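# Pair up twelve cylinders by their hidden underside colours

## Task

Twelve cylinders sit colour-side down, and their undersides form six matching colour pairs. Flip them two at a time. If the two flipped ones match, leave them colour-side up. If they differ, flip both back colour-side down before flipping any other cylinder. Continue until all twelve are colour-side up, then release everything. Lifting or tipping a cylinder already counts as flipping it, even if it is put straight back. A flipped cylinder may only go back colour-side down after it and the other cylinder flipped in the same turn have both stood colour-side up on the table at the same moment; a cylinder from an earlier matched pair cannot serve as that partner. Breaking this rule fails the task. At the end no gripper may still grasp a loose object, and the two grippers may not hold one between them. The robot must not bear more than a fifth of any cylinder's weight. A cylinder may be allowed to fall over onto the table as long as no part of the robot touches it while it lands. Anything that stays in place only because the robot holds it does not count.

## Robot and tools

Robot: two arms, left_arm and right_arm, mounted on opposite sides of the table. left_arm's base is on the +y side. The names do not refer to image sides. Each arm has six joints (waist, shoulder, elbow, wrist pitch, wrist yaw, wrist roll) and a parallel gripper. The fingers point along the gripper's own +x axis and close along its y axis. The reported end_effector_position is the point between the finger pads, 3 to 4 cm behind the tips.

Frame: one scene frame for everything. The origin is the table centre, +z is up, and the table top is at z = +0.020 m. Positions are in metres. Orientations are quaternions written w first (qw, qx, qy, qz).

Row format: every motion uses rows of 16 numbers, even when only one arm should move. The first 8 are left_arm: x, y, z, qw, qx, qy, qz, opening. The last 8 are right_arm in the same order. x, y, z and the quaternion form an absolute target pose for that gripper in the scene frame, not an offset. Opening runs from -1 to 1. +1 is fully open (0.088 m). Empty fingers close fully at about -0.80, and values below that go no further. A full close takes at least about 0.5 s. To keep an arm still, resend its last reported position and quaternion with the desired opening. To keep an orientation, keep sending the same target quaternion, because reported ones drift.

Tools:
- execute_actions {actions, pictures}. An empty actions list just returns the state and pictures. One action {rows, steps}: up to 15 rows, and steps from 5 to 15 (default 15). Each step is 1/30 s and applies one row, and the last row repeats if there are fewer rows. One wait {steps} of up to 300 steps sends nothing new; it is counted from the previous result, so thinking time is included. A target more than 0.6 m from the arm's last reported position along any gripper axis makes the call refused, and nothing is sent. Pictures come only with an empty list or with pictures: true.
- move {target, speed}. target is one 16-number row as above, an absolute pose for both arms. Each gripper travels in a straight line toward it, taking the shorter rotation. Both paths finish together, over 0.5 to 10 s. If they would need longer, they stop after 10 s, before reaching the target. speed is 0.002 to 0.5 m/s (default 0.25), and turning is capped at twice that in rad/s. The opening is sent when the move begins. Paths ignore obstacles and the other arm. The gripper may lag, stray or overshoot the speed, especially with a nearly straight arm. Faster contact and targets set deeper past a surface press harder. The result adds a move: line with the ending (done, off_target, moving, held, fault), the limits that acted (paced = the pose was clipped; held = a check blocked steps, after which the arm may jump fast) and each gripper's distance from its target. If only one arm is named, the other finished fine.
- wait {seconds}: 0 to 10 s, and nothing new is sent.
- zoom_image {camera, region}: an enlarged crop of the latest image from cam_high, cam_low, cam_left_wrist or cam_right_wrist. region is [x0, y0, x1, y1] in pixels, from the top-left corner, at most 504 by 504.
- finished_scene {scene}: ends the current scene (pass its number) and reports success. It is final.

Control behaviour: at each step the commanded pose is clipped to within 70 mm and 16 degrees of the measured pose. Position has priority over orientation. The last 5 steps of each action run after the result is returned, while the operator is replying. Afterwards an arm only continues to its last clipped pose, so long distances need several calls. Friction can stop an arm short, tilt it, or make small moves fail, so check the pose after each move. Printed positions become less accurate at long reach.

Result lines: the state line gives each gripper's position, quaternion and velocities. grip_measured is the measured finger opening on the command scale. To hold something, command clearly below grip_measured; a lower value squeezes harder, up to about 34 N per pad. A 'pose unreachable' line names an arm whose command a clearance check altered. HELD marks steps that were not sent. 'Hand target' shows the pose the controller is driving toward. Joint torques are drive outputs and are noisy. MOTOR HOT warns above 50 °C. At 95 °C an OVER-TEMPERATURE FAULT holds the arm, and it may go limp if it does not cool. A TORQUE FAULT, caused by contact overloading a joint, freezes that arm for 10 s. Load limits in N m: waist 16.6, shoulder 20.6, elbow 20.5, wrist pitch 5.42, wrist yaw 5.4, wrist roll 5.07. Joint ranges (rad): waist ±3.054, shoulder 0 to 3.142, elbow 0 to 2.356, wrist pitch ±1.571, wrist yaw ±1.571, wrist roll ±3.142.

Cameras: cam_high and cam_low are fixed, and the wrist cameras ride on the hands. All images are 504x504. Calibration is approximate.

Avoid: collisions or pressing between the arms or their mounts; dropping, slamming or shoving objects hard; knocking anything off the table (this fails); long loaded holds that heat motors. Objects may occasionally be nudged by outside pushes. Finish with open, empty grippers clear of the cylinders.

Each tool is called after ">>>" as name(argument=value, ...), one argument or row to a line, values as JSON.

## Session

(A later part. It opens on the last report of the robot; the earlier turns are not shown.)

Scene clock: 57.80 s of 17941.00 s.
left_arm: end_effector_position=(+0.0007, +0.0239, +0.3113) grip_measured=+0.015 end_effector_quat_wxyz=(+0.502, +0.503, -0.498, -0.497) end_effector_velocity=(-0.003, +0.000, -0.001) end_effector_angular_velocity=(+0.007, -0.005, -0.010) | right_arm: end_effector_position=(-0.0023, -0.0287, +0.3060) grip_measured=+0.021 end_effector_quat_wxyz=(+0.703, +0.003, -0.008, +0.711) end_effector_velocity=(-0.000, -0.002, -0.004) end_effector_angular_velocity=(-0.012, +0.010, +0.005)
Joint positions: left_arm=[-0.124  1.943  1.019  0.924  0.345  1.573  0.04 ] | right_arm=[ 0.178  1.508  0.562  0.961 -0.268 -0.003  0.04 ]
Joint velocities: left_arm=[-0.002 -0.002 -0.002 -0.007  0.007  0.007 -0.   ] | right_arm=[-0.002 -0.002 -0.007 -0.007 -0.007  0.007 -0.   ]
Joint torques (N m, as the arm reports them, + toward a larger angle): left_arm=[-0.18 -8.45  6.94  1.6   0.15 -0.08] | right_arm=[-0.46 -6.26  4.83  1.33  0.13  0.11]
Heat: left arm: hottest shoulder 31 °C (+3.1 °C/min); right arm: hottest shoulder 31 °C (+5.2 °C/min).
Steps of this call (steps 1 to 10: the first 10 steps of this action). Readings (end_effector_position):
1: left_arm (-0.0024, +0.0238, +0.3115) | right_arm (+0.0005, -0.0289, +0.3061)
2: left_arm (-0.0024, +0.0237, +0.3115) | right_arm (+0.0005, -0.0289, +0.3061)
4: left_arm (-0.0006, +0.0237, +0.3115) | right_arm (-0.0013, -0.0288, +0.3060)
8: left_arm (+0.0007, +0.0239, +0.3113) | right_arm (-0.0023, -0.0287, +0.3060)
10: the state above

>>> execute_actions(
  actions=[
    {"rows":[[-0.002,0.02,0.31,0.5,0.5,-0.5,-0.5,0.6,0,-0.03,0.3,0.707,0,0,0.707,-0.4]],"steps":10},
  ],
)

>>> execute_actions(
  actions=[
    {"rows":[[-0.002,0.08,0.308,0.5,0.5,-0.5,-0.5,0.6,0,-0.07,0.3,0.707,0,0,0.707,-0.4]],"steps":12},
  ],
)

>>> move(
  target=[-0.002,0.13,0.308,0.5,0.5,-0.5,-0.5,0.6,0.055,-0.1,0.135,0.5,-0.5,0.5,0.5,-0.4],
  speed=0.5,
)

>>> move(
  target=[-0.002,0.13,0.308,0.5,0.5,-0.5,-0.5,0.6,0.055,-0.1,0.068,0.5,-0.5,0.5,0.5,-0.4],
  speed=0.12,
)

>>> execute_actions(
  actions=[
    {"rows":[[-0.002,0.13,0.308,0.5,0.5,-0.5,-0.5,0.6,0.055,-0.098,0.074,0.5,-0.5,0.5,0.5,0.4]],"steps":12},
  ],
)

>>> execute_actions(
  actions=[
    {"rows":[[-0.002,0.13,0.308,0.5,0.5,-0.5,-0.5,0.6,0.055,-0.098,0.1,0.5,-0.5,0.5,0.5,0.4],[-0.002,0.13,0.308,0.5,0.5,-0.5,-0.5,0.6,0.055,-0.098,0.1,0.5,-0.5,0.5,0.5,0.4],[-0.002,0.13,0.308,0.5,0.5,-0.5,-0.5,0.6,0.055,-0.098,0.14,0.5,-0.5,0.5,0.5,0.4]]},
  ],
)

>>> move(
  target=[-0.002,0.13,0.308,0.5,0.5,-0.5,-0.5,0.6,0.141,-0.243,0.135,0.5,-0.5,0.5,0.5,0.5],
  speed=0.4,
)

Scene clock: 58.53 s of 17941.00 s.
left_arm: end_effector_position=(-0.0001, +0.0236, +0.3117) grip_measured=+0.193 end_effector_quat_wxyz=(+0.502, +0.502, -0.499, -0.497) end_effector_velocity=(-0.016, -0.007, +0.004) end_effector_angular_velocity=(+0.002, -0.006, -0.039) | right_arm: end_effector_position=(-0.0015, -0.0288, +0.3056) grip_measured=+0.021 end_effector_quat_wxyz=(+0.705, +0.002, -0.007, +0.709) end_effector_velocity=(+0.007, -0.004, -0.008) end_effector_angular_velocity=(-0.021, -0.002, -0.025)
Joint positions: left_arm=[-0.125  1.943  1.02   0.925  0.346  1.573  0.048] | right_arm=[ 0.178  1.509  0.561  0.961 -0.265 -0.003  0.04 ]
Joint velocities: left_arm=[-0.032 -0.002  0.017 -0.022  0.007  0.007  0.16 ] | right_arm=[-0.017 -0.002 -0.017 -0.007  0.007 -0.007 -0.   ]
Joint torques (N m, as the arm reports them, + toward a larger angle): left_arm=[ 0.04 -8.55  6.68  1.57  0.16 -0.08] | right_arm=[-0.25 -6.29  5.04  1.32  0.04  0.12]
Heat: left arm: hottest shoulder 31 °C (+3.1 °C/min); right arm: hottest shoulder 31 °C (+5.1 °C/min).
Off your previous action's commanded pose (left_arm): 0.005 m, 1 deg at its last step (step 5 of this call).
Off your previous action's commanded pose (right_arm): 0.007 m, 1 deg at its last step (step 5 of this call).
Steps of this call (steps 1 to 5: the last 5 steps of your previous action; steps 6 to 17: nothing new was sent; steps 18 to 22: the first 5 steps of this action). Readings (end_effector_position):
18: left_arm (+0.0007, +0.0238, +0.3114) | right_arm (-0.0023, -0.0287, +0.3060)
19: left_arm (+0.0007, +0.0238, +0.3114) | right_arm (-0.0023, -0.0287, +0.3060)
21: left_arm (+0.0005, +0.0238, +0.3114) | right_arm (-0.0019, -0.0287, +0.3057)
22: the state above

Scene clock: 58.93 s of 17941.00 s.
left_arm: end_effector_position=(+0.0004, +0.0658, +0.3056) grip_measured=+0.592 end_effector_quat_wxyz=(+0.500, +0.502, -0.497, -0.500) end_effector_velocity=(+0.015, +0.100, -0.005) end_effector_angular_velocity=(+0.016, -0.000, +0.054) | right_arm: end_effector_position=(+0.0003, -0.0608, +0.2995) grip_measured=+0.020 end_effector_quat_wxyz=(+0.708, -0.001, -0.001, +0.707) end_effector_velocity=(-0.001, -0.061, +0.013) end_effector_angular_velocity=(+0.026, -0.015, +0.005)
Joint positions: left_arm=[-0.08   1.834  0.841  0.987  0.395  1.573  0.068] | right_arm=[ 0.14   1.389  0.446  0.943 -0.295 -0.003  0.04 ]
Joint velocities: left_arm=[ 0.134 -0.276 -0.388  0.095  0.081  0.007  0.004] | right_arm=[-0.076 -0.291 -0.183 -0.081 -0.081 -0.007 -0.   ]
Joint torques (N m, as the arm reports them, + toward a larger angle): left_arm=[ -0.15 -10.21   4.58   1.79   0.06  -0.06] | right_arm=[-0.24 -6.96  5.25  1.27 -0.12  0.14]
Heat: left arm: hottest shoulder 31 °C (+3.1 °C/min); right arm: hottest shoulder 31 °C (+5.1 °C/min).
Off your previous action's commanded pose (left_arm): 0.004 m, 0 deg at its last step (step 5 of this call).
Off your previous action's commanded pose (right_arm): 0.006 m, 1 deg at its last step (step 5 of this call).
Steps of this call (steps 1 to 5: the last 5 steps of your previous action; steps 6 to 12: the first 7 steps of this action). Readings (end_effector_position):
6: left_arm (-0.0028, +0.0276, +0.3122) | right_arm (-0.0014, -0.0330, +0.3045)
7: left_arm (-0.0039, +0.0357, +0.3105) | right_arm (-0.0009, -0.0396, +0.3022)
9: left_arm (-0.0026, +0.0516, +0.3072) | right_arm (-0.0001, -0.0517, +0.2994)
12: the state above

Scene clock: 61.53 s of 17941.00 s.
left_arm: end_effector_position=(-0.0011, +0.1268, +0.3087) grip_measured=+0.600 end_effector_quat_wxyz=(+0.500, +0.500, -0.501, -0.499) end_effector_velocity=(+0.001, +0.002, -0.003) end_effector_angular_velocity=(+0.011, +0.028, +0.010) | right_arm: end_effector_position=(+0.0544, -0.1028, +0.1381) grip_measured=+0.020 end_effector_quat_wxyz=(+0.500, -0.497, +0.498, +0.505) end_effector_velocity=(+0.001, -0.004, -0.002) end_effector_angular_velocity=(-0.037, +0.006, -0.010)
Joint positions: left_arm=[0.001 1.646 0.615 1.031 0.481 1.573 0.068] | right_arm=[ 0.078  1.945  1.33  -0.949 -0.009 -0.362  0.04 ]
Joint velocities: left_arm=[ 0.002 -0.002 -0.007 -0.007 -0.007 -0.022 -0.   ] | right_arm=[-0.002  0.017  0.017 -0.037  0.007  0.007 -0.   ]
Joint torques (N m, as the arm reports them, + toward a larger angle): left_arm=[ 0.19 -8.15  4.07  1.77  0.09 -0.11] | right_arm=[ 0.26 -8.46  6.89 -0.11  0.   -0.15]
Heat: left arm: hottest shoulder 32 °C (+4.0 °C/min); right arm: hottest shoulder 31 °C (+5.0 °C/min).
Hand target (left_arm): -0.002, +0.130, +0.308; +0.500, +0.500, -0.500, -0.500
Hand target (right_arm): +0.054, -0.101, +0.136; +0.496, -0.501, +0.499, +0.504
Off your previous action's commanded pose (left_arm): 0.006 m, 0 deg at its last step (step 5 of this call).
Off your previous action's commanded pose (right_arm): 0.004 m, 0 deg at its last step (step 5 of this call).
Off the commanded pose (left_arm): 0.003 m, 0 deg.
Off the commanded pose (right_arm): 0.004 m, 1 deg.
Kept back: nothing.
move: done
camera_calibration (this result's frames):
cam_left_wrist: T_world_to_cam=[[0.00245564, -0.0337889, -0.999426, 0.325322], [0.955855, 0.29374, -0.00758226, -0.00106491], [0.293827, -0.955288, 0.0330186, 0.18416], [0, 0, 0, 1]] pos_world=[-0.0538921, 0.187231, 0.319046]
cam_right_wrist: T_world_to_cam=[[0.997786, 0.0620104, 0.0240562, -0.0449288], [0.0520732, -0.953301, 0.297499, -0.108789], [0.0413808, -0.295587, -0.954419, 0.179011], [0, 0, 0, 1]] pos_world=[0.0430867, -0.0480098, 0.204297]

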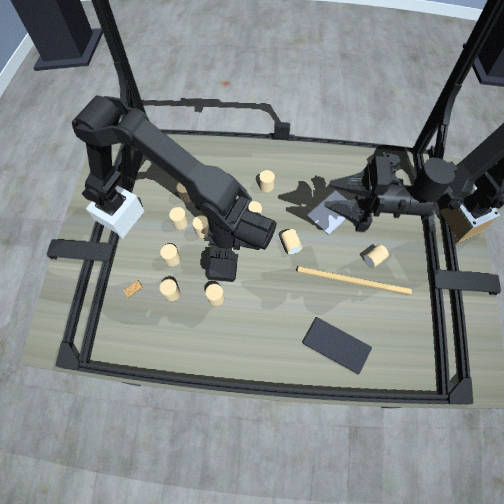

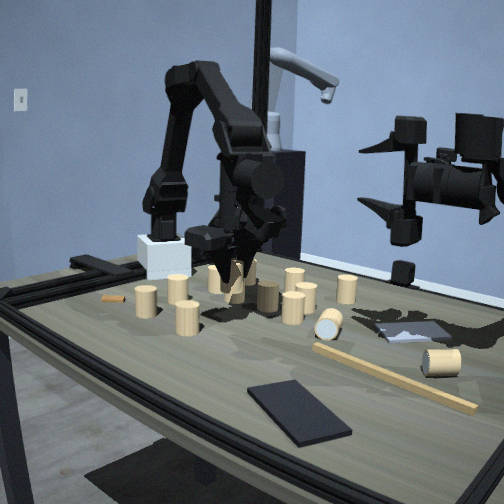

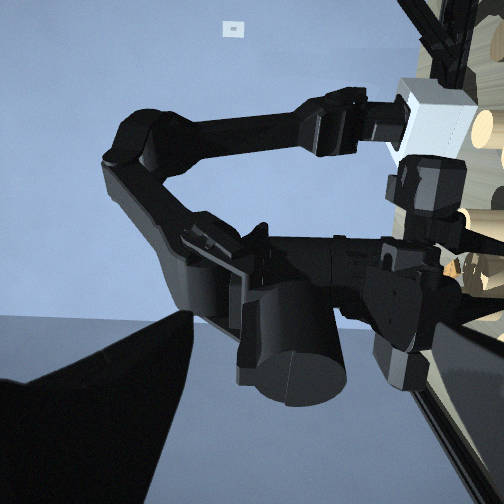

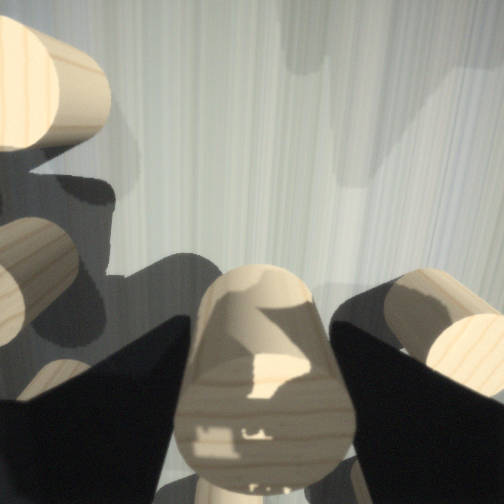

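Scene clock: 62.53 s of 17941.00 s.
left_arm: end_effector_position=(-0.0012, +0.1270, +0.3084) grip_measured=+0.600 end_effector_quat_wxyz=(+0.500, +0.500, -0.501, -0.499) end_effector_velocity=(+0.002, +0.001, -0.006) end_effector_angular_velocity=(+0.024, +0.020, +0.010) | right_arm: end_effector_position=(+0.0566, -0.0977, +0.0778) grip_measured=+0.021 end_effector_quat_wxyz=(+0.505, -0.497, +0.494, +0.504) end_effector_velocity=(-0.002, +0.001, -0.001) end_effector_angular_velocity=(+0.005, +0.006, +0.010)
Joint positions: left_arm=[0.001 1.646 0.614 1.032 0.481 1.573 0.068] | right_arm=[ 0.08   2.061  1.233 -0.724 -0.003 -0.358  0.04 ]
Joint velocities: left_arm=[ 0.002  0.002 -0.002 -0.022 -0.007 -0.007 -0.   ] | right_arm=[ 0.002  0.002 -0.002  0.007 -0.007 -0.007  0.   ]
Joint torques (N m, as the arm reports them, + toward a larger angle): left_arm=[ 0.26 -8.03  4.08  1.82  0.12 -0.07] | right_arm=[ 0.28 -7.63  3.68  0.84  0.    0.17]
Heat: left arm: hottest shoulder 32 °C (+4.0 °C/min); right arm: hottest shoulder 31 °C (+4.0 °C/min).
Hand target (left_arm): -0.002, +0.130, +0.308; +0.500, +0.500, -0.500, -0.500
Hand target (right_arm): +0.055, -0.101, +0.068; +0.500, -0.500, +0.500, +0.500
Off the commanded pose (left_arm): 0.003 m, 0 deg.
Off the commanded pose (right_arm): 0.010 m, 1 deg.
Kept back: nothing.
move: off_target (right_arm)
camera_calibration (this result's frames):
cam_left_wrist: T_world_to_cam=[[0.00245564, -0.0337889, -0.999426, 0.325125], [0.955855, 0.29374, -0.00758226, -0.0010292], [0.293827, -0.955288, 0.0330186, 0.184368], [0, 0, 0, 1]] pos_world=[-0.053987, 0.187412, 0.318843]
cam_right_wrist: T_world_to_cam=[[0.997573, 0.0601451, 0.0350745, -0.0469579], [0.0474471, -0.955929, 0.289739, -0.085486], [0.0509551, -0.287372, -0.956463, 0.123314], [0, 0, 0, 1]] pos_world=[0.0446165, -0.0434573, 0.144361]

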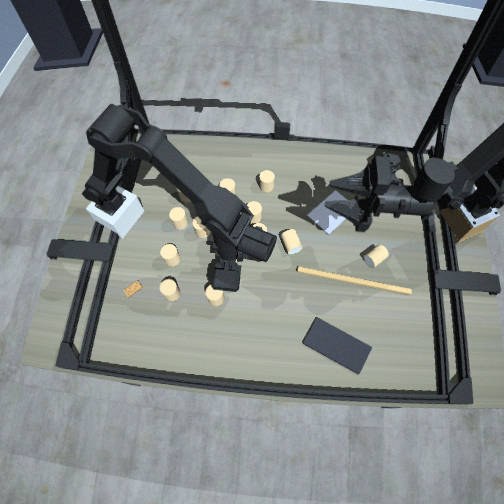

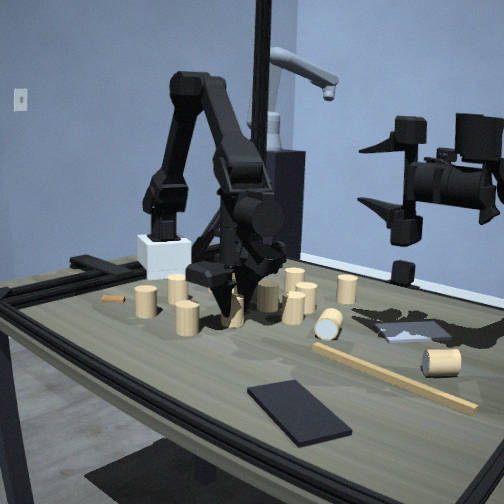

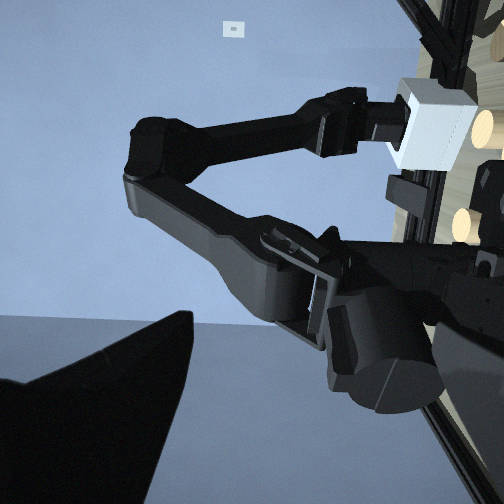

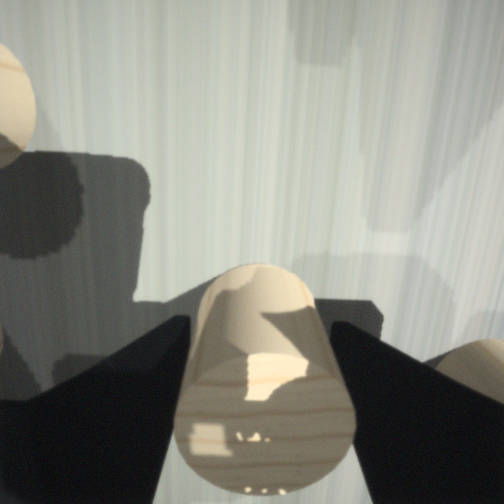

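Scene clock: 62.77 s of 17941.00 s.
left_arm: end_effector_position=(-0.0012, +0.1270, +0.3085) grip_measured=+0.600 end_effector_quat_wxyz=(+0.500, +0.500, -0.501, -0.499) end_effector_velocity=(+0.000, -0.001, +0.001) end_effector_angular_velocity=(-0.006, +0.004, +0.005) | right_arm: end_effector_position=(+0.0557, -0.0989, +0.0764) grip_measured=+0.297 end_effector_quat_wxyz=(+0.502, -0.499, +0.496, +0.502) end_effector_velocity=(-0.005, -0.008, -0.010) end_effector_angular_velocity=(-0.046, +0.025, -0.005)
Joint positions: left_arm=[0.001 1.646 0.614 1.033 0.481 1.573 0.068] | right_arm=[ 0.082  2.066  1.234 -0.73  -0.001 -0.357  0.054]
Joint velocities: left_arm=[-0.002  0.002  0.002  0.007 -0.007 -0.007 -0.   ] | right_arm=[ 0.002  0.027 -0.002 -0.022 -0.007  0.007  0.036]
Joint torques (N m, as the arm reports them, + toward a larger angle): left_arm=[ 0.11 -8.26  4.04  1.77  0.14 -0.09] | right_arm=[ 0.23 -8.87  6.1  -0.04 -0.05  0.18]
Heat: left arm: hottest shoulder 32 °C (+4.0 °C/min); right arm: hottest shoulder 31 °C (+4.0 °C/min).
Steps of this call (steps 1 to 7: the first 7 steps of this action). Readings (end_effector_position):
1: left_arm (-0.0012, +0.1270, +0.3084) | right_arm (+0.0567, -0.0976, +0.0778)
2: left_arm (-0.0012, +0.1270, +0.3084) | right_arm (+0.0566, -0.0976, +0.0778)
4: left_arm (-0.0012, +0.1270, +0.3085) | right_arm (+0.0565, -0.0975, +0.0778)
7: the state above

Scene clock: 63.27 s of 17941.00 s.
left_arm: end_effector_position=(-0.0012, +0.1270, +0.3085) grip_measured=+0.600 end_effector_quat_wxyz=(+0.500, +0.500, -0.501, -0.499) end_effector_velocity=(-0.000, +0.000, -0.004) end_effector_angular_velocity=(+0.019, +0.017, +0.005) | right_arm: end_effector_position=(+0.0565, -0.0965, +0.1335) grip_measured=+0.398 end_effector_quat_wxyz=(+0.502, -0.499, +0.496, +0.502) end_effector_velocity=(+0.001, -0.003, +0.075) end_effector_angular_velocity=(-0.009, +0.011, -0.015)
Joint positions: left_arm=[0.001 1.646 0.614 1.033 0.481 1.573 0.068] | right_arm=[ 0.082  1.973  1.35  -0.938 -0.001 -0.357  0.059]
Joint velocities: left_arm=[-0.002 -0.002 -0.002 -0.022 -0.007 -0.007  0.   ] | right_arm=[-0.007 -0.105  0.168 -0.286 -0.007  0.007  0.001]
Joint torques (N m, as the arm reports them, + toward a larger angle): left_arm=[ 0.34 -8.09  4.17  1.72  0.11 -0.09] | right_arm=[ 0.27 -9.83  5.41 -0.2  -0.05  0.18]
Heat: left arm: hottest shoulder 32 °C (+4.0 °C/min); right arm: hottest shoulder 31 °C (+4.0 °C/min).
Off your previous action's commanded pose (left_arm): 0.003 m, 0 deg at its last step (step 5 of this call).
Off your previous action's commanded pose (right_arm): 0.003 m, 0 deg at its last step (step 5 of this call).
Steps of this call (steps 1 to 5: the last 5 steps of your previous action; steps 6 to 15: the first 10 steps of this action). Readings (end_effector_position):
6: left_arm (-0.0012, +0.1270, +0.3085) | right_arm (+0.0550, -0.1005, +0.0778)
7: left_arm (-0.0012, +0.1270, +0.3085) | right_arm (+0.0544, -0.1022, +0.0797)
9: left_arm (-0.0012, +0.1270, +0.3085) | right_arm (+0.0529, -0.1065, +0.0927)
13: left_arm (-0.0012, +0.1270, +0.3085) | right_arm (+0.0558, -0.0984, +0.1251)
15: the state above

Scene clock: 64.70 s of 17941.00 s.
left_arm: end_effector_position=(-0.0012, +0.1270, +0.3087) grip_measured=+0.600 end_effector_quat_wxyz=(+0.500, +0.500, -0.501, -0.499) end_effector_velocity=(+0.002, +0.001, -0.001) end_effector_angular_velocity=(+0.006, +0.025, +0.010) | right_arm: end_effector_position=(+0.1411, -0.2408, +0.1349) grip_measured=+0.500 end_effector_quat_wxyz=(+0.499, -0.499, +0.503, +0.500) end_effector_velocity=(-0.004, -0.004, +0.001) end_effector_angular_velocity=(+0.005, +0.028, +0.010)
Joint positions: left_arm=[0.001 1.645 0.614 1.033 0.481 1.573 0.068] | right_arm=[-0.39   1.719  1.024 -0.881 -0.001 -0.823  0.063]
Joint velocities: left_arm=[ 0.002 -0.002 -0.002 -0.007 -0.007 -0.022 -0.   ] | right_arm=[-0.012 -0.007 -0.002 -0.022 -0.022 -0.022 -0.   ]
Joint torques (N m, as the arm reports them, + toward a larger angle): left_arm=[ 0.07 -8.29  3.92  1.76  0.08 -0.1 ] | right_arm=[-0.38 -9.06  4.12  0.26 -0.17 -0.23]
Heat: left arm: hottest shoulder 32 °C (+4.0 °C/min); right arm: hottest shoulder 31 °C (+4.0 °C/min).
Hand target (left_arm): -0.002, +0.130, +0.308; +0.500, +0.500, -0.500, -0.500
Hand target (right_arm): +0.140, -0.243, +0.135; +0.499, -0.498, +0.501, +0.502
Off your previous action's commanded pose (left_arm): 0.003 m, 0 deg at its last step (step 5 of this call).
Off your previous action's commanded pose (right_arm): 0.005 m, 0 deg at its last step (step 5 of this call).
Off the commanded pose (left_arm): 0.003 m, 0 deg.
Off the commanded pose (right_arm): 0.002 m, 0 deg.
Kept back: nothing.
move: done
camera_calibration (this result's frames):
cam_left_wrist: T_world_to_cam=[[0.00280818, -0.034465, -0.999402, 0.325434], [0.955858, 0.293735, -0.0074438, -0.00106373], [0.293816, -0.955265, 0.0337685, 0.184158], [0, 0, 0, 1]] pos_world=[-0.0540055, 0.187448, 0.319012]
cam_right_wrist: T_world_to_cam=[[0.998181, 0.0550816, 0.0244891, -0.124518], [0.0448192, -0.949829, 0.309543, -0.243673], [0.0403105, -0.307882, -0.95057, 0.128336], [0, 0, 0, 1]] pos_world=[0.130039, -0.185076, 0.200468]

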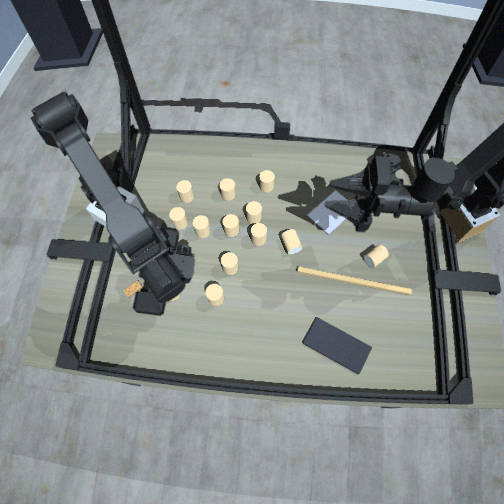

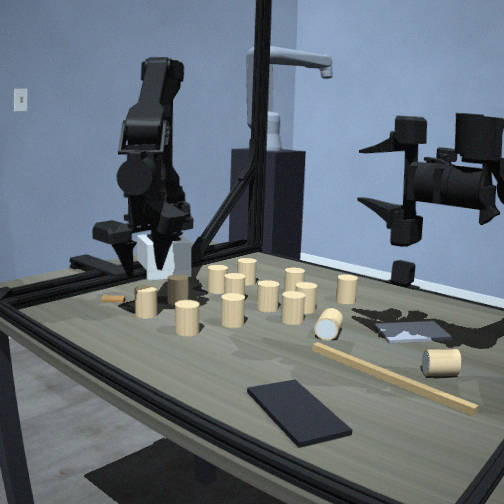

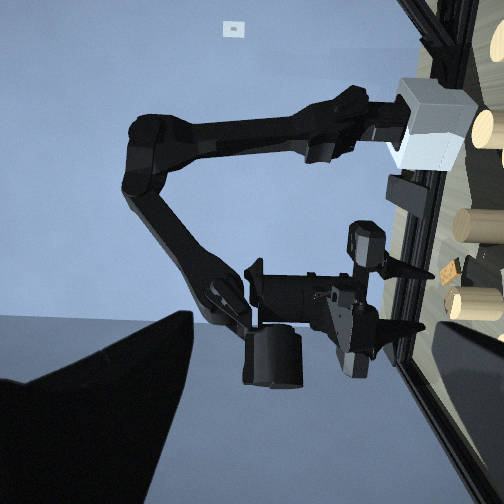

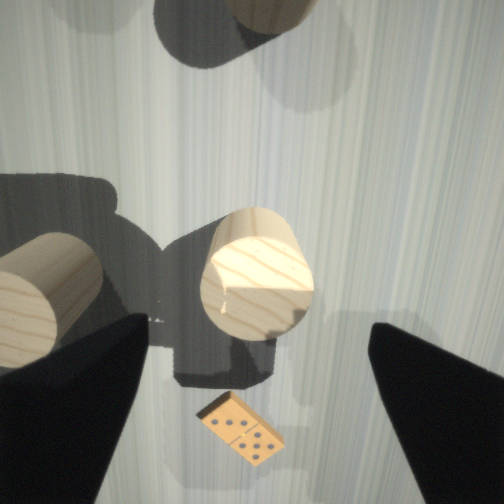

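>>> move(
  target=[-0.002,0.13,0.308,0.5,0.5,-0.5,-0.5,0.6,0.14,-0.246,0.073,0.5,-0.5,0.5,0.5,0.5],
  speed=0.15,
)

>>> execute_actions(
  actions=[
    {"rows":[[-0.002,0.13,0.308,0.5,0.5,-0.5,-0.5,0.6,0.14,-0.246,0.073,0.5,-0.5,0.5,0.5,-0.4]],"steps":13},
  ],
)

>>> execute_actions(
  actions=[
    {"rows":[[-0.002,0.13,0.308,0.5,0.5,-0.5,-0.5,0.6,0.14,-0.246,0.1,0.5,-0.5,0.5,0.5,-0.4],[-0.002,0.13,0.308,0.5,0.5,-0.5,-0.5,0.6,0.14,-0.246,0.1,0.5,-0.5,0.5,0.5,-0.4],[-0.002,0.13,0.308,0.5,0.5,-0.5,-0.5,0.6,0.14,-0.246,0.17,0.5,-0.5,0.5,0.5,-0.4]]},
  ],
)

>>> move(
  target=[-0.002,0.08,0.308,0.5,0.5,-0.5,-0.5,0.6,0,-0.03,0.297,0.707,0,0,0.707,-0.4],
  speed=0.5,
)

>>> move(
  target=[-0.002,0.02,0.308,0.5,0.5,-0.5,-0.5,0.6,0,-0.03,0.297,0.707,0,0,0.707,-0.4],
  speed=0.15,
)

>>> execute_actions(
  actions=[
    {"rows":[[-0.002,0.02,0.308,0.5,0.5,-0.5,-0.5,-0.4,0,-0.03,0.297,0.707,0,0,0.707,-0.4]],"steps":15},
  ],
)

Scene clock: 67.23 s of 17941.00 s.
left_arm: end_effector_position=(-0.0011, +0.1271, +0.3085) grip_measured=+0.600 end_effector_quat_wxyz=(+0.500, +0.500, -0.501, -0.499) end_effector_velocity=(-0.002, +0.000, +0.002) end_effector_angular_velocity=(-0.006, +0.004, -0.010) | right_arm: end_effector_position=(+0.1418, -0.2430, +0.0784) grip_measured=+0.500 end_effector_quat_wxyz=(+0.507, -0.499, +0.495, +0.500) end_effector_velocity=(-0.004, -0.003, -0.006) end_effector_angular_velocity=(-0.006, +0.017, +0.020)
Joint positions: left_arm=[0.002 1.645 0.614 1.033 0.481 1.573 0.068] | right_arm=[-0.398  1.825  0.887 -0.616 -0.002 -0.831  0.064]
Joint velocities: left_arm=[-0.002 -0.002 -0.002  0.007  0.007 -0.007 -0.   ] | right_arm=[-0.002  0.012 -0.012  0.007 -0.007 -0.022 -0.   ]
Joint torques (N m, as the arm reports them, + toward a larger angle): left_arm=[ 0.1  -8.08  4.18  1.74  0.14 -0.09] | right_arm=[-0.32 -6.58  3.46  0.28 -0.04 -0.22]
Heat: left arm: hottest shoulder 32 °C (+4.1 °C/min); right arm: hottest shoulder 31 °C (+4.1 °C/min).
Hand target (left_arm): -0.002, +0.130, +0.308; +0.500, +0.500, -0.500, -0.500
Hand target (right_arm): +0.139, -0.246, +0.073; +0.500, -0.500, +0.500, +0.500
Off the commanded pose (left_arm): 0.003 m, 0 deg.
Off the commanded pose (right_arm): 0.006 m, 1 deg.
Kept back: nothing.
move: done
camera_calibration (this result's frames):
cam_left_wrist: T_world_to_cam=[[0.00264493, -0.0341259, -0.999414, 0.325253], [0.955745, 0.294102, -0.00751303, -0.00123949], [0.294186, -0.955165, 0.0333936, 0.184336], [0, 0, 0, 1]] pos_world=[-0.0539047, 0.187535, 0.318898]
cam_right_wrist: T_world_to_cam=[[0.997585, 0.0553235, 0.0419957, -0.124967], [0.0405052, -0.954545, 0.295302, -0.2277], [0.0564239, -0.292888, -0.954481, 0.0755418], [0, 0, 0, 1]] pos_world=[0.129626, -0.188311, 0.144592]

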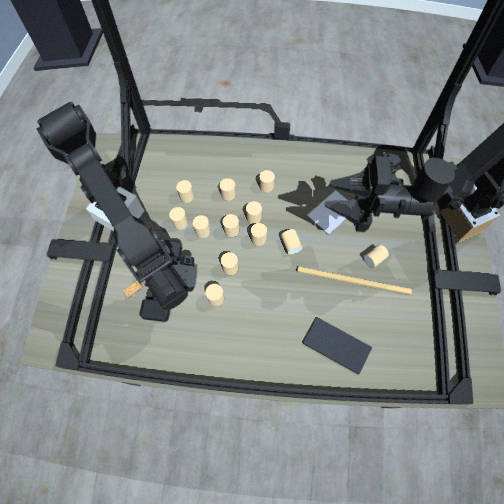

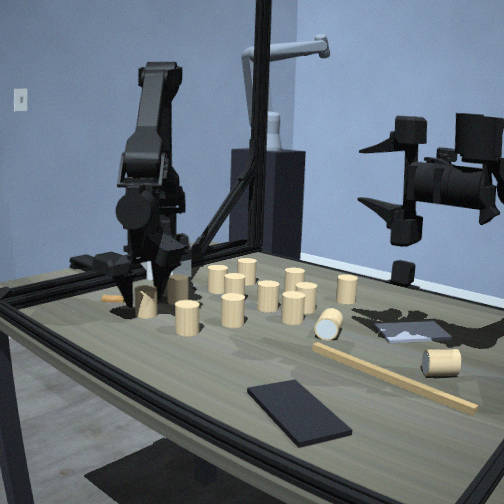

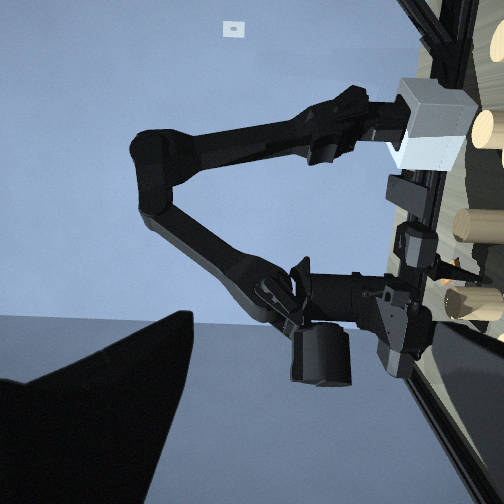

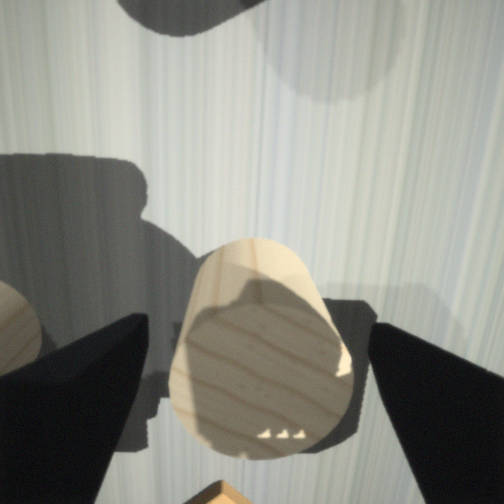

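Scene clock: 67.50 s of 17941.00 s.
left_arm: end_effector_position=(-0.0011, +0.1271, +0.3085) grip_measured=+0.600 end_effector_quat_wxyz=(+0.500, +0.500, -0.501, -0.499) end_effector_velocity=(-0.000, +0.000, -0.001) end_effector_angular_velocity=(+0.006, -0.004, +0.005) | right_arm: end_effector_position=(+0.1418, -0.2429, +0.0775) grip_measured=+0.022 end_effector_quat_wxyz=(+0.506, -0.499, +0.495, +0.500) end_effector_velocity=(-0.002, -0.002, -0.001) end_effector_angular_velocity=(-0.014, +0.004, +0.010)
Joint positions: left_arm=[0.002 1.645 0.614 1.033 0.481 1.573 0.068] | right_arm=[-0.398  1.828  0.887 -0.614 -0.002 -0.832  0.04 ]
Joint velocities: left_arm=[-0.002 -0.002 -0.002 -0.007 -0.007  0.007 -0.   ] | right_arm=[ 0.002  0.002 -0.002 -0.007  0.007 -0.007 -0.   ]
Joint torques (N m, as the arm reports them, + toward a larger angle): left_arm=[ 0.21 -8.15  4.12  1.81  0.05 -0.08] | right_arm=[-0.31 -6.57  3.68  0.25 -0.04 -0.2 ]
Heat: left arm: hottest shoulder 32 °C (+4.0 °C/min); right arm: hottest shoulder 31 °C (+4.0 °C/min).
Steps of this call (steps 1 to 8: the first 8 steps of this action). Readings (end_effector_position):
1: left_arm (-0.0011, +0.1271, +0.3085) | right_arm (+0.1417, -0.2430, +0.0782)
2: left_arm (-0.0011, +0.1271, +0.3085) | right_arm (+0.1418, -0.2430, +0.0780)
4: left_arm (-0.0011, +0.1271, +0.3085) | right_arm (+0.1416, -0.2430, +0.0777)
8: the state above

Scene clock: 68.00 s of 17941.00 s.
left_arm: end_effector_position=(-0.0011, +0.1271, +0.3087) grip_measured=+0.600 end_effector_quat_wxyz=(+0.500, +0.500, -0.501, -0.499) end_effector_velocity=(-0.000, +0.000, -0.001) end_effector_angular_velocity=(+0.006, +0.011, +0.005) | right_arm: end_effector_position=(+0.1421, -0.2427, +0.1568) grip_measured=+0.021 end_effector_quat_wxyz=(+0.507, -0.499, +0.494, +0.500) end_effector_velocity=(-0.002, -0.001, +0.138) end_effector_angular_velocity=(-0.003, +0.014, -0.010)
Joint positions: left_arm=[0.002 1.645 0.614 1.033 0.481 1.573 0.068] | right_arm=[-0.398  1.663  1.055 -0.944 -0.002 -0.832  0.04 ]
Joint velocities: left_arm=[-0.002 -0.002 -0.002 -0.007 -0.007 -0.007 -0.   ] | right_arm=[-0.002 -0.193  0.374 -0.579 -0.007  0.007 -0.   ]
Joint torques (N m, as the arm reports them, + toward a larger angle): left_arm=[ 0.05 -8.09  4.13  1.74  0.14 -0.1 ] | right_arm=[-0.29 -6.9   5.16 -0.28 -0.04 -0.19]
Heat: left arm: hottest shoulder 32 °C (+4.0 °C/min); right arm: hottest shoulder 31 °C (+4.0 °C/min).
Off your previous action's commanded pose (left_arm): 0.003 m, 0 deg at its last step (step 5 of this call).
Off your previous action's commanded pose (right_arm): 0.006 m, 1 deg at its last step (step 5 of this call).
Steps of this call (steps 1 to 5: the last 5 steps of your previous action; steps 6 to 15: the first 10 steps of this action). Readings (end_effector_position):
6: left_arm (-0.0011, +0.1271, +0.3087) | right_arm (+0.1407, -0.2440, +0.0788)
7: left_arm (-0.0011, +0.1271, +0.3087) | right_arm (+0.1383, -0.2462, +0.0810)
9: left_arm (-0.0011, +0.1271, +0.3087) | right_arm (+0.1325, -0.2514, +0.0974)
13: left_arm (-0.0011, +0.1271, +0.3087) | right_arm (+0.1404, -0.2443, +0.1434)
15: the state above

Scene clock: 70.73 s of 17941.00 s.
left_arm: end_effector_position=(-0.0026, +0.0832, +0.3101) grip_measured=+0.600 end_effector_quat_wxyz=(+0.500, +0.500, -0.502, -0.498) end_effector_velocity=(+0.002, -0.000, -0.000) end_effector_angular_velocity=(+0.011, +0.042, +0.019) | right_arm: end_effector_position=(+0.0020, -0.0289, +0.3019) grip_measured=+0.021 end_effector_quat_wxyz=(+0.711, -0.003, -0.011, +0.703) end_effector_velocity=(-0.002, -0.000, +0.003) end_effector_angular_velocity=(+0.017, +0.003, +0.010)
Joint positions: left_arm=[-0.065  1.774  0.773  1.007  0.415  1.573  0.068] | right_arm=[ 0.174  1.52   0.556  0.975 -0.253 -0.017  0.04 ]
Joint velocities: left_arm=[-0.002 -0.007  0.002 -0.022 -0.022 -0.037  0.   ] | right_arm=[ 0.002  0.002 -0.002  0.022 -0.007  0.007  0.   ]
Joint torques (N m, as the arm reports them, + toward a larger angle): left_arm=[-0.21 -6.88  6.69  1.48 -0.14 -0.12] | right_arm=[ 0.28 -5.74  4.9   1.62  0.04  0.18]
Heat: left arm: hottest shoulder 32 °C (+4.0 °C/min); right arm: hottest shoulder 31 °C (+4.0 °C/min).
Hand target (left_arm): -0.002, +0.080, +0.308; +0.500, +0.500, -0.500, -0.500
Hand target (right_arm): +0.001, -0.029, +0.296; +0.711, -0.004, -0.004, +0.703
Off your previous action's commanded pose (left_arm): 0.003 m, 0 deg at its last step (step 5 of this call).
Off your previous action's commanded pose (right_arm): 0.007 m, 1 deg at its last step (step 5 of this call).
Off the commanded pose (left_arm): 0.004 m, 0 deg.
Off the commanded pose (right_arm): 0.005 m, 1 deg.
Kept back: nothing.
move: done
camera_calibration (this result's frames):
cam_left_wrist: T_world_to_cam=[[0.00439973, -0.0383447, -0.999255, 0.325649], [0.955982, 0.293342, -0.00704729, 0.013096], [0.293393, -0.955238, 0.0379475, 0.141428], [0, 0, 0, 1]] pos_world=[-0.0554464, 0.143743, 0.320132]
cam_right_wrist: T_world_to_cam=[[0.99613, -0.040658, 0.0779168, -0.0203773], [0.0623805, -0.297424, -0.952705, 0.312009], [0.0619095, 0.953879, -0.293737, 0.196053], [0, 0, 0, 1]] pos_world=[-0.0113023, -0.0950402, 0.356429]

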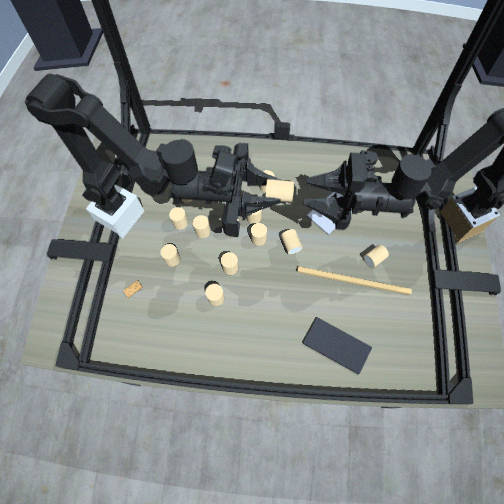

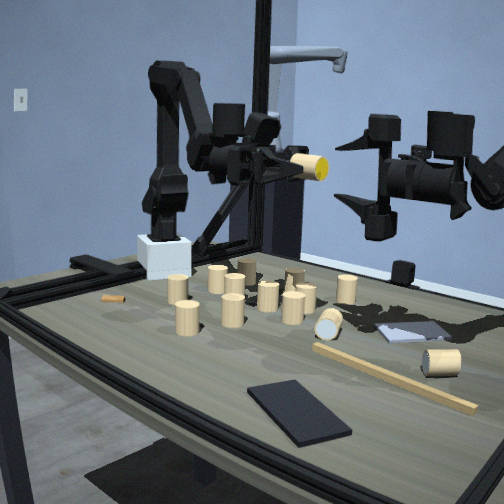

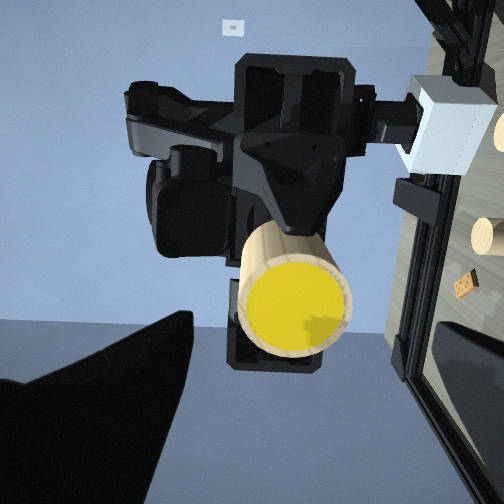

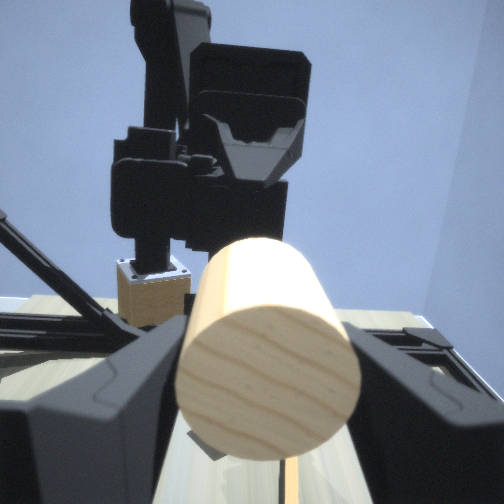

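Scene clock: 71.70 s of 17941.00 s.
left_arm: end_effector_position=(-0.0022, +0.0238, +0.3115) grip_measured=+0.600 end_effector_quat_wxyz=(+0.501, +0.499, -0.503, -0.497) end_effector_velocity=(+0.000, -0.003, -0.002) end_effector_angular_velocity=(+0.007, +0.010, +0.015) | right_arm: end_effector_position=(+0.0010, -0.0290, +0.3015) grip_measured=+0.022 end_effector_quat_wxyz=(+0.708, +0.001, -0.006, +0.706) end_effector_velocity=(-0.000, -0.001, -0.005) end_effector_angular_velocity=(-0.021, -0.002, +0.005)
Joint positions: left_arm=[-0.127  1.944  1.016  0.936  0.352  1.573  0.068] | right_arm=[ 0.174  1.52   0.555  0.976 -0.259 -0.005  0.04 ]
Joint velocities: left_arm=[-0.007  0.007  0.007 -0.007 -0.022 -0.007 -0.   ] | right_arm=[-0.002 -0.002 -0.002 -0.022 -0.007 -0.007 -0.   ]
Joint torques (N m, as the arm reports them, + toward a larger angle): left_arm=[-0.09 -7.89  6.73  1.41 -0.04 -0.1 ] | right_arm=[ 0.06 -6.4   4.89  1.51 -0.12  0.2 ]
Heat: left arm: hottest shoulder 32 °C (+3.0 °C/min); right arm: hottest shoulder 31 °C (+4.0 °C/min).
Hand target (left_arm): -0.002, +0.020, +0.308; +0.500, +0.500, -0.500, -0.500
Hand target (right_arm): -0.000, -0.030, +0.297; +0.707, -0.000, +0.000, +0.707
Off the commanded pose (left_arm): 0.005 m, 0 deg.
Off the commanded pose (right_arm): 0.005 m, 1 deg.
Kept back: nothing.
move: done
camera_calibration (this result's frames):
cam_left_wrist: T_world_to_cam=[[0.00461573, -0.039905, -0.999193, 0.324783], [0.955872, 0.293694, -0.00731373, 0.0301713], [0.293749, -0.955066, 0.0394997, 0.0840276], [0, 0, 0, 1]] pos_world=[-0.055022, 0.0843513, 0.321423]
cam_right_wrist: T_world_to_cam=[[0.997238, -0.0340244, 0.0660253, -0.0155793], [0.0529526, -0.297687, -0.953194, 0.311839], [0.0520867, 0.954057, -0.295063, 0.196495], [0, 0, 0, 1]] pos_world=[-0.0112112, -0.0951671, 0.35625]

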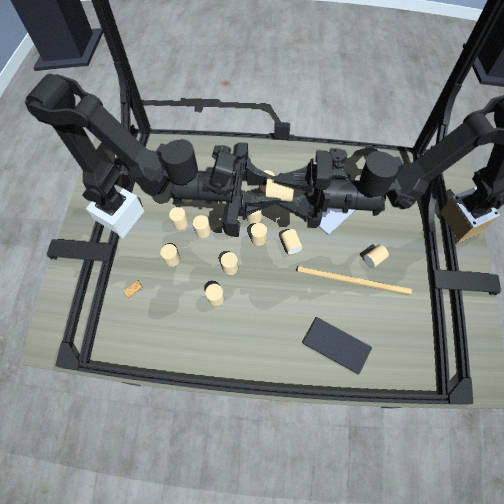

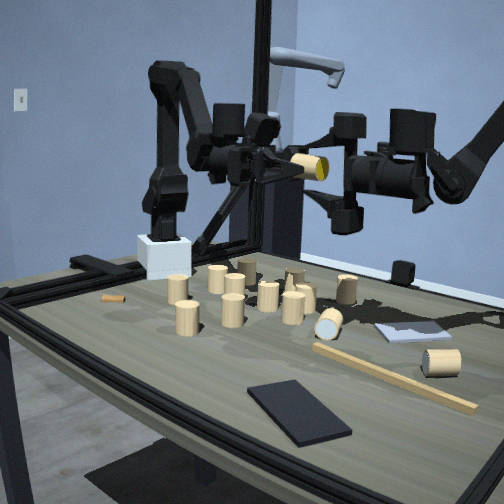

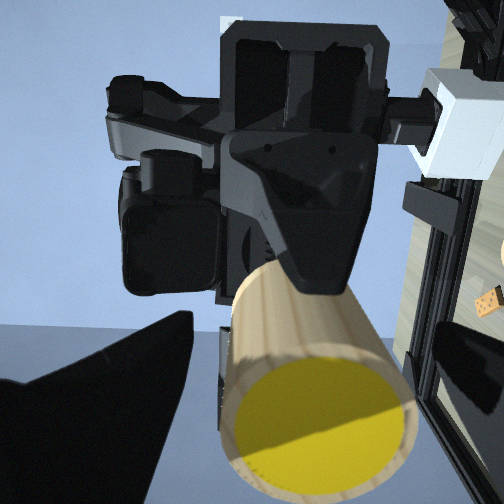

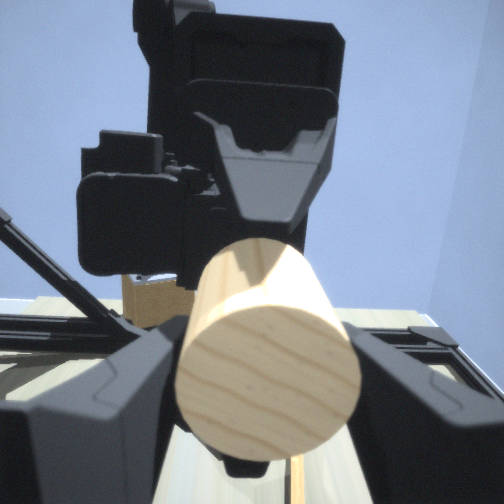

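Scene clock: 72.03 s of 17941.00 s.
left_arm: end_effector_position=(-0.0022, +0.0229, +0.3127) grip_measured=+0.020 end_effector_quat_wxyz=(+0.501, +0.499, -0.503, -0.497) end_effector_velocity=(+0.004, +0.000, -0.001) end_effector_angular_velocity=(+0.007, +0.010, +0.034) | right_arm: end_effector_position=(+0.0009, -0.0294, +0.3003) grip_measured=+0.022 end_effector_quat_wxyz=(+0.708, +0.000, -0.005, +0.706) end_effector_velocity=(-0.001, -0.001, -0.002) end_effector_angular_velocity=(-0.007, -0.020, +0.014)
Joint positions: left_arm=[-0.128  1.945  1.021  0.933  0.352  1.572  0.04 ] | right_arm=[ 0.174  1.52   0.552  0.976 -0.259 -0.004  0.04 ]
Joint velocities: left_arm=[-0.002 -0.002 -0.002 -0.007 -0.037 -0.007 -0.   ] | right_arm=[-0.007 -0.002 -0.002 -0.007 -0.022 -0.022 -0.   ]
Joint torques (N m, as the arm reports them, + toward a larger angle): left_arm=[-0.22 -8.08  6.51  1.48 -0.11 -0.09] | right_arm=[ 0.07 -6.43  5.32  1.5  -0.13  0.15]
Heat: left arm: hottest shoulder 32 °C (+3.0 °C/min); right arm: hottest shoulder 31 °C (+4.1 °C/min).
Steps of this call (steps 1 to 10: the first 10 steps of this action). Readings (end_effector_position):
1: left_arm (-0.0022, +0.0238, +0.3115) | right_arm (+0.0010, -0.0290, +0.3015)
2: left_arm (-0.0021, +0.0237, +0.3115) | right_arm (+0.0010, -0.0290, +0.3015)
4: left_arm (-0.0021, +0.0236, +0.3119) | right_arm (+0.0010, -0.0290, +0.3013)
8: left_arm (-0.0022, +0.0229, +0.3127) | right_arm (+0.0009, -0.0294, +0.3003)
10: the state above


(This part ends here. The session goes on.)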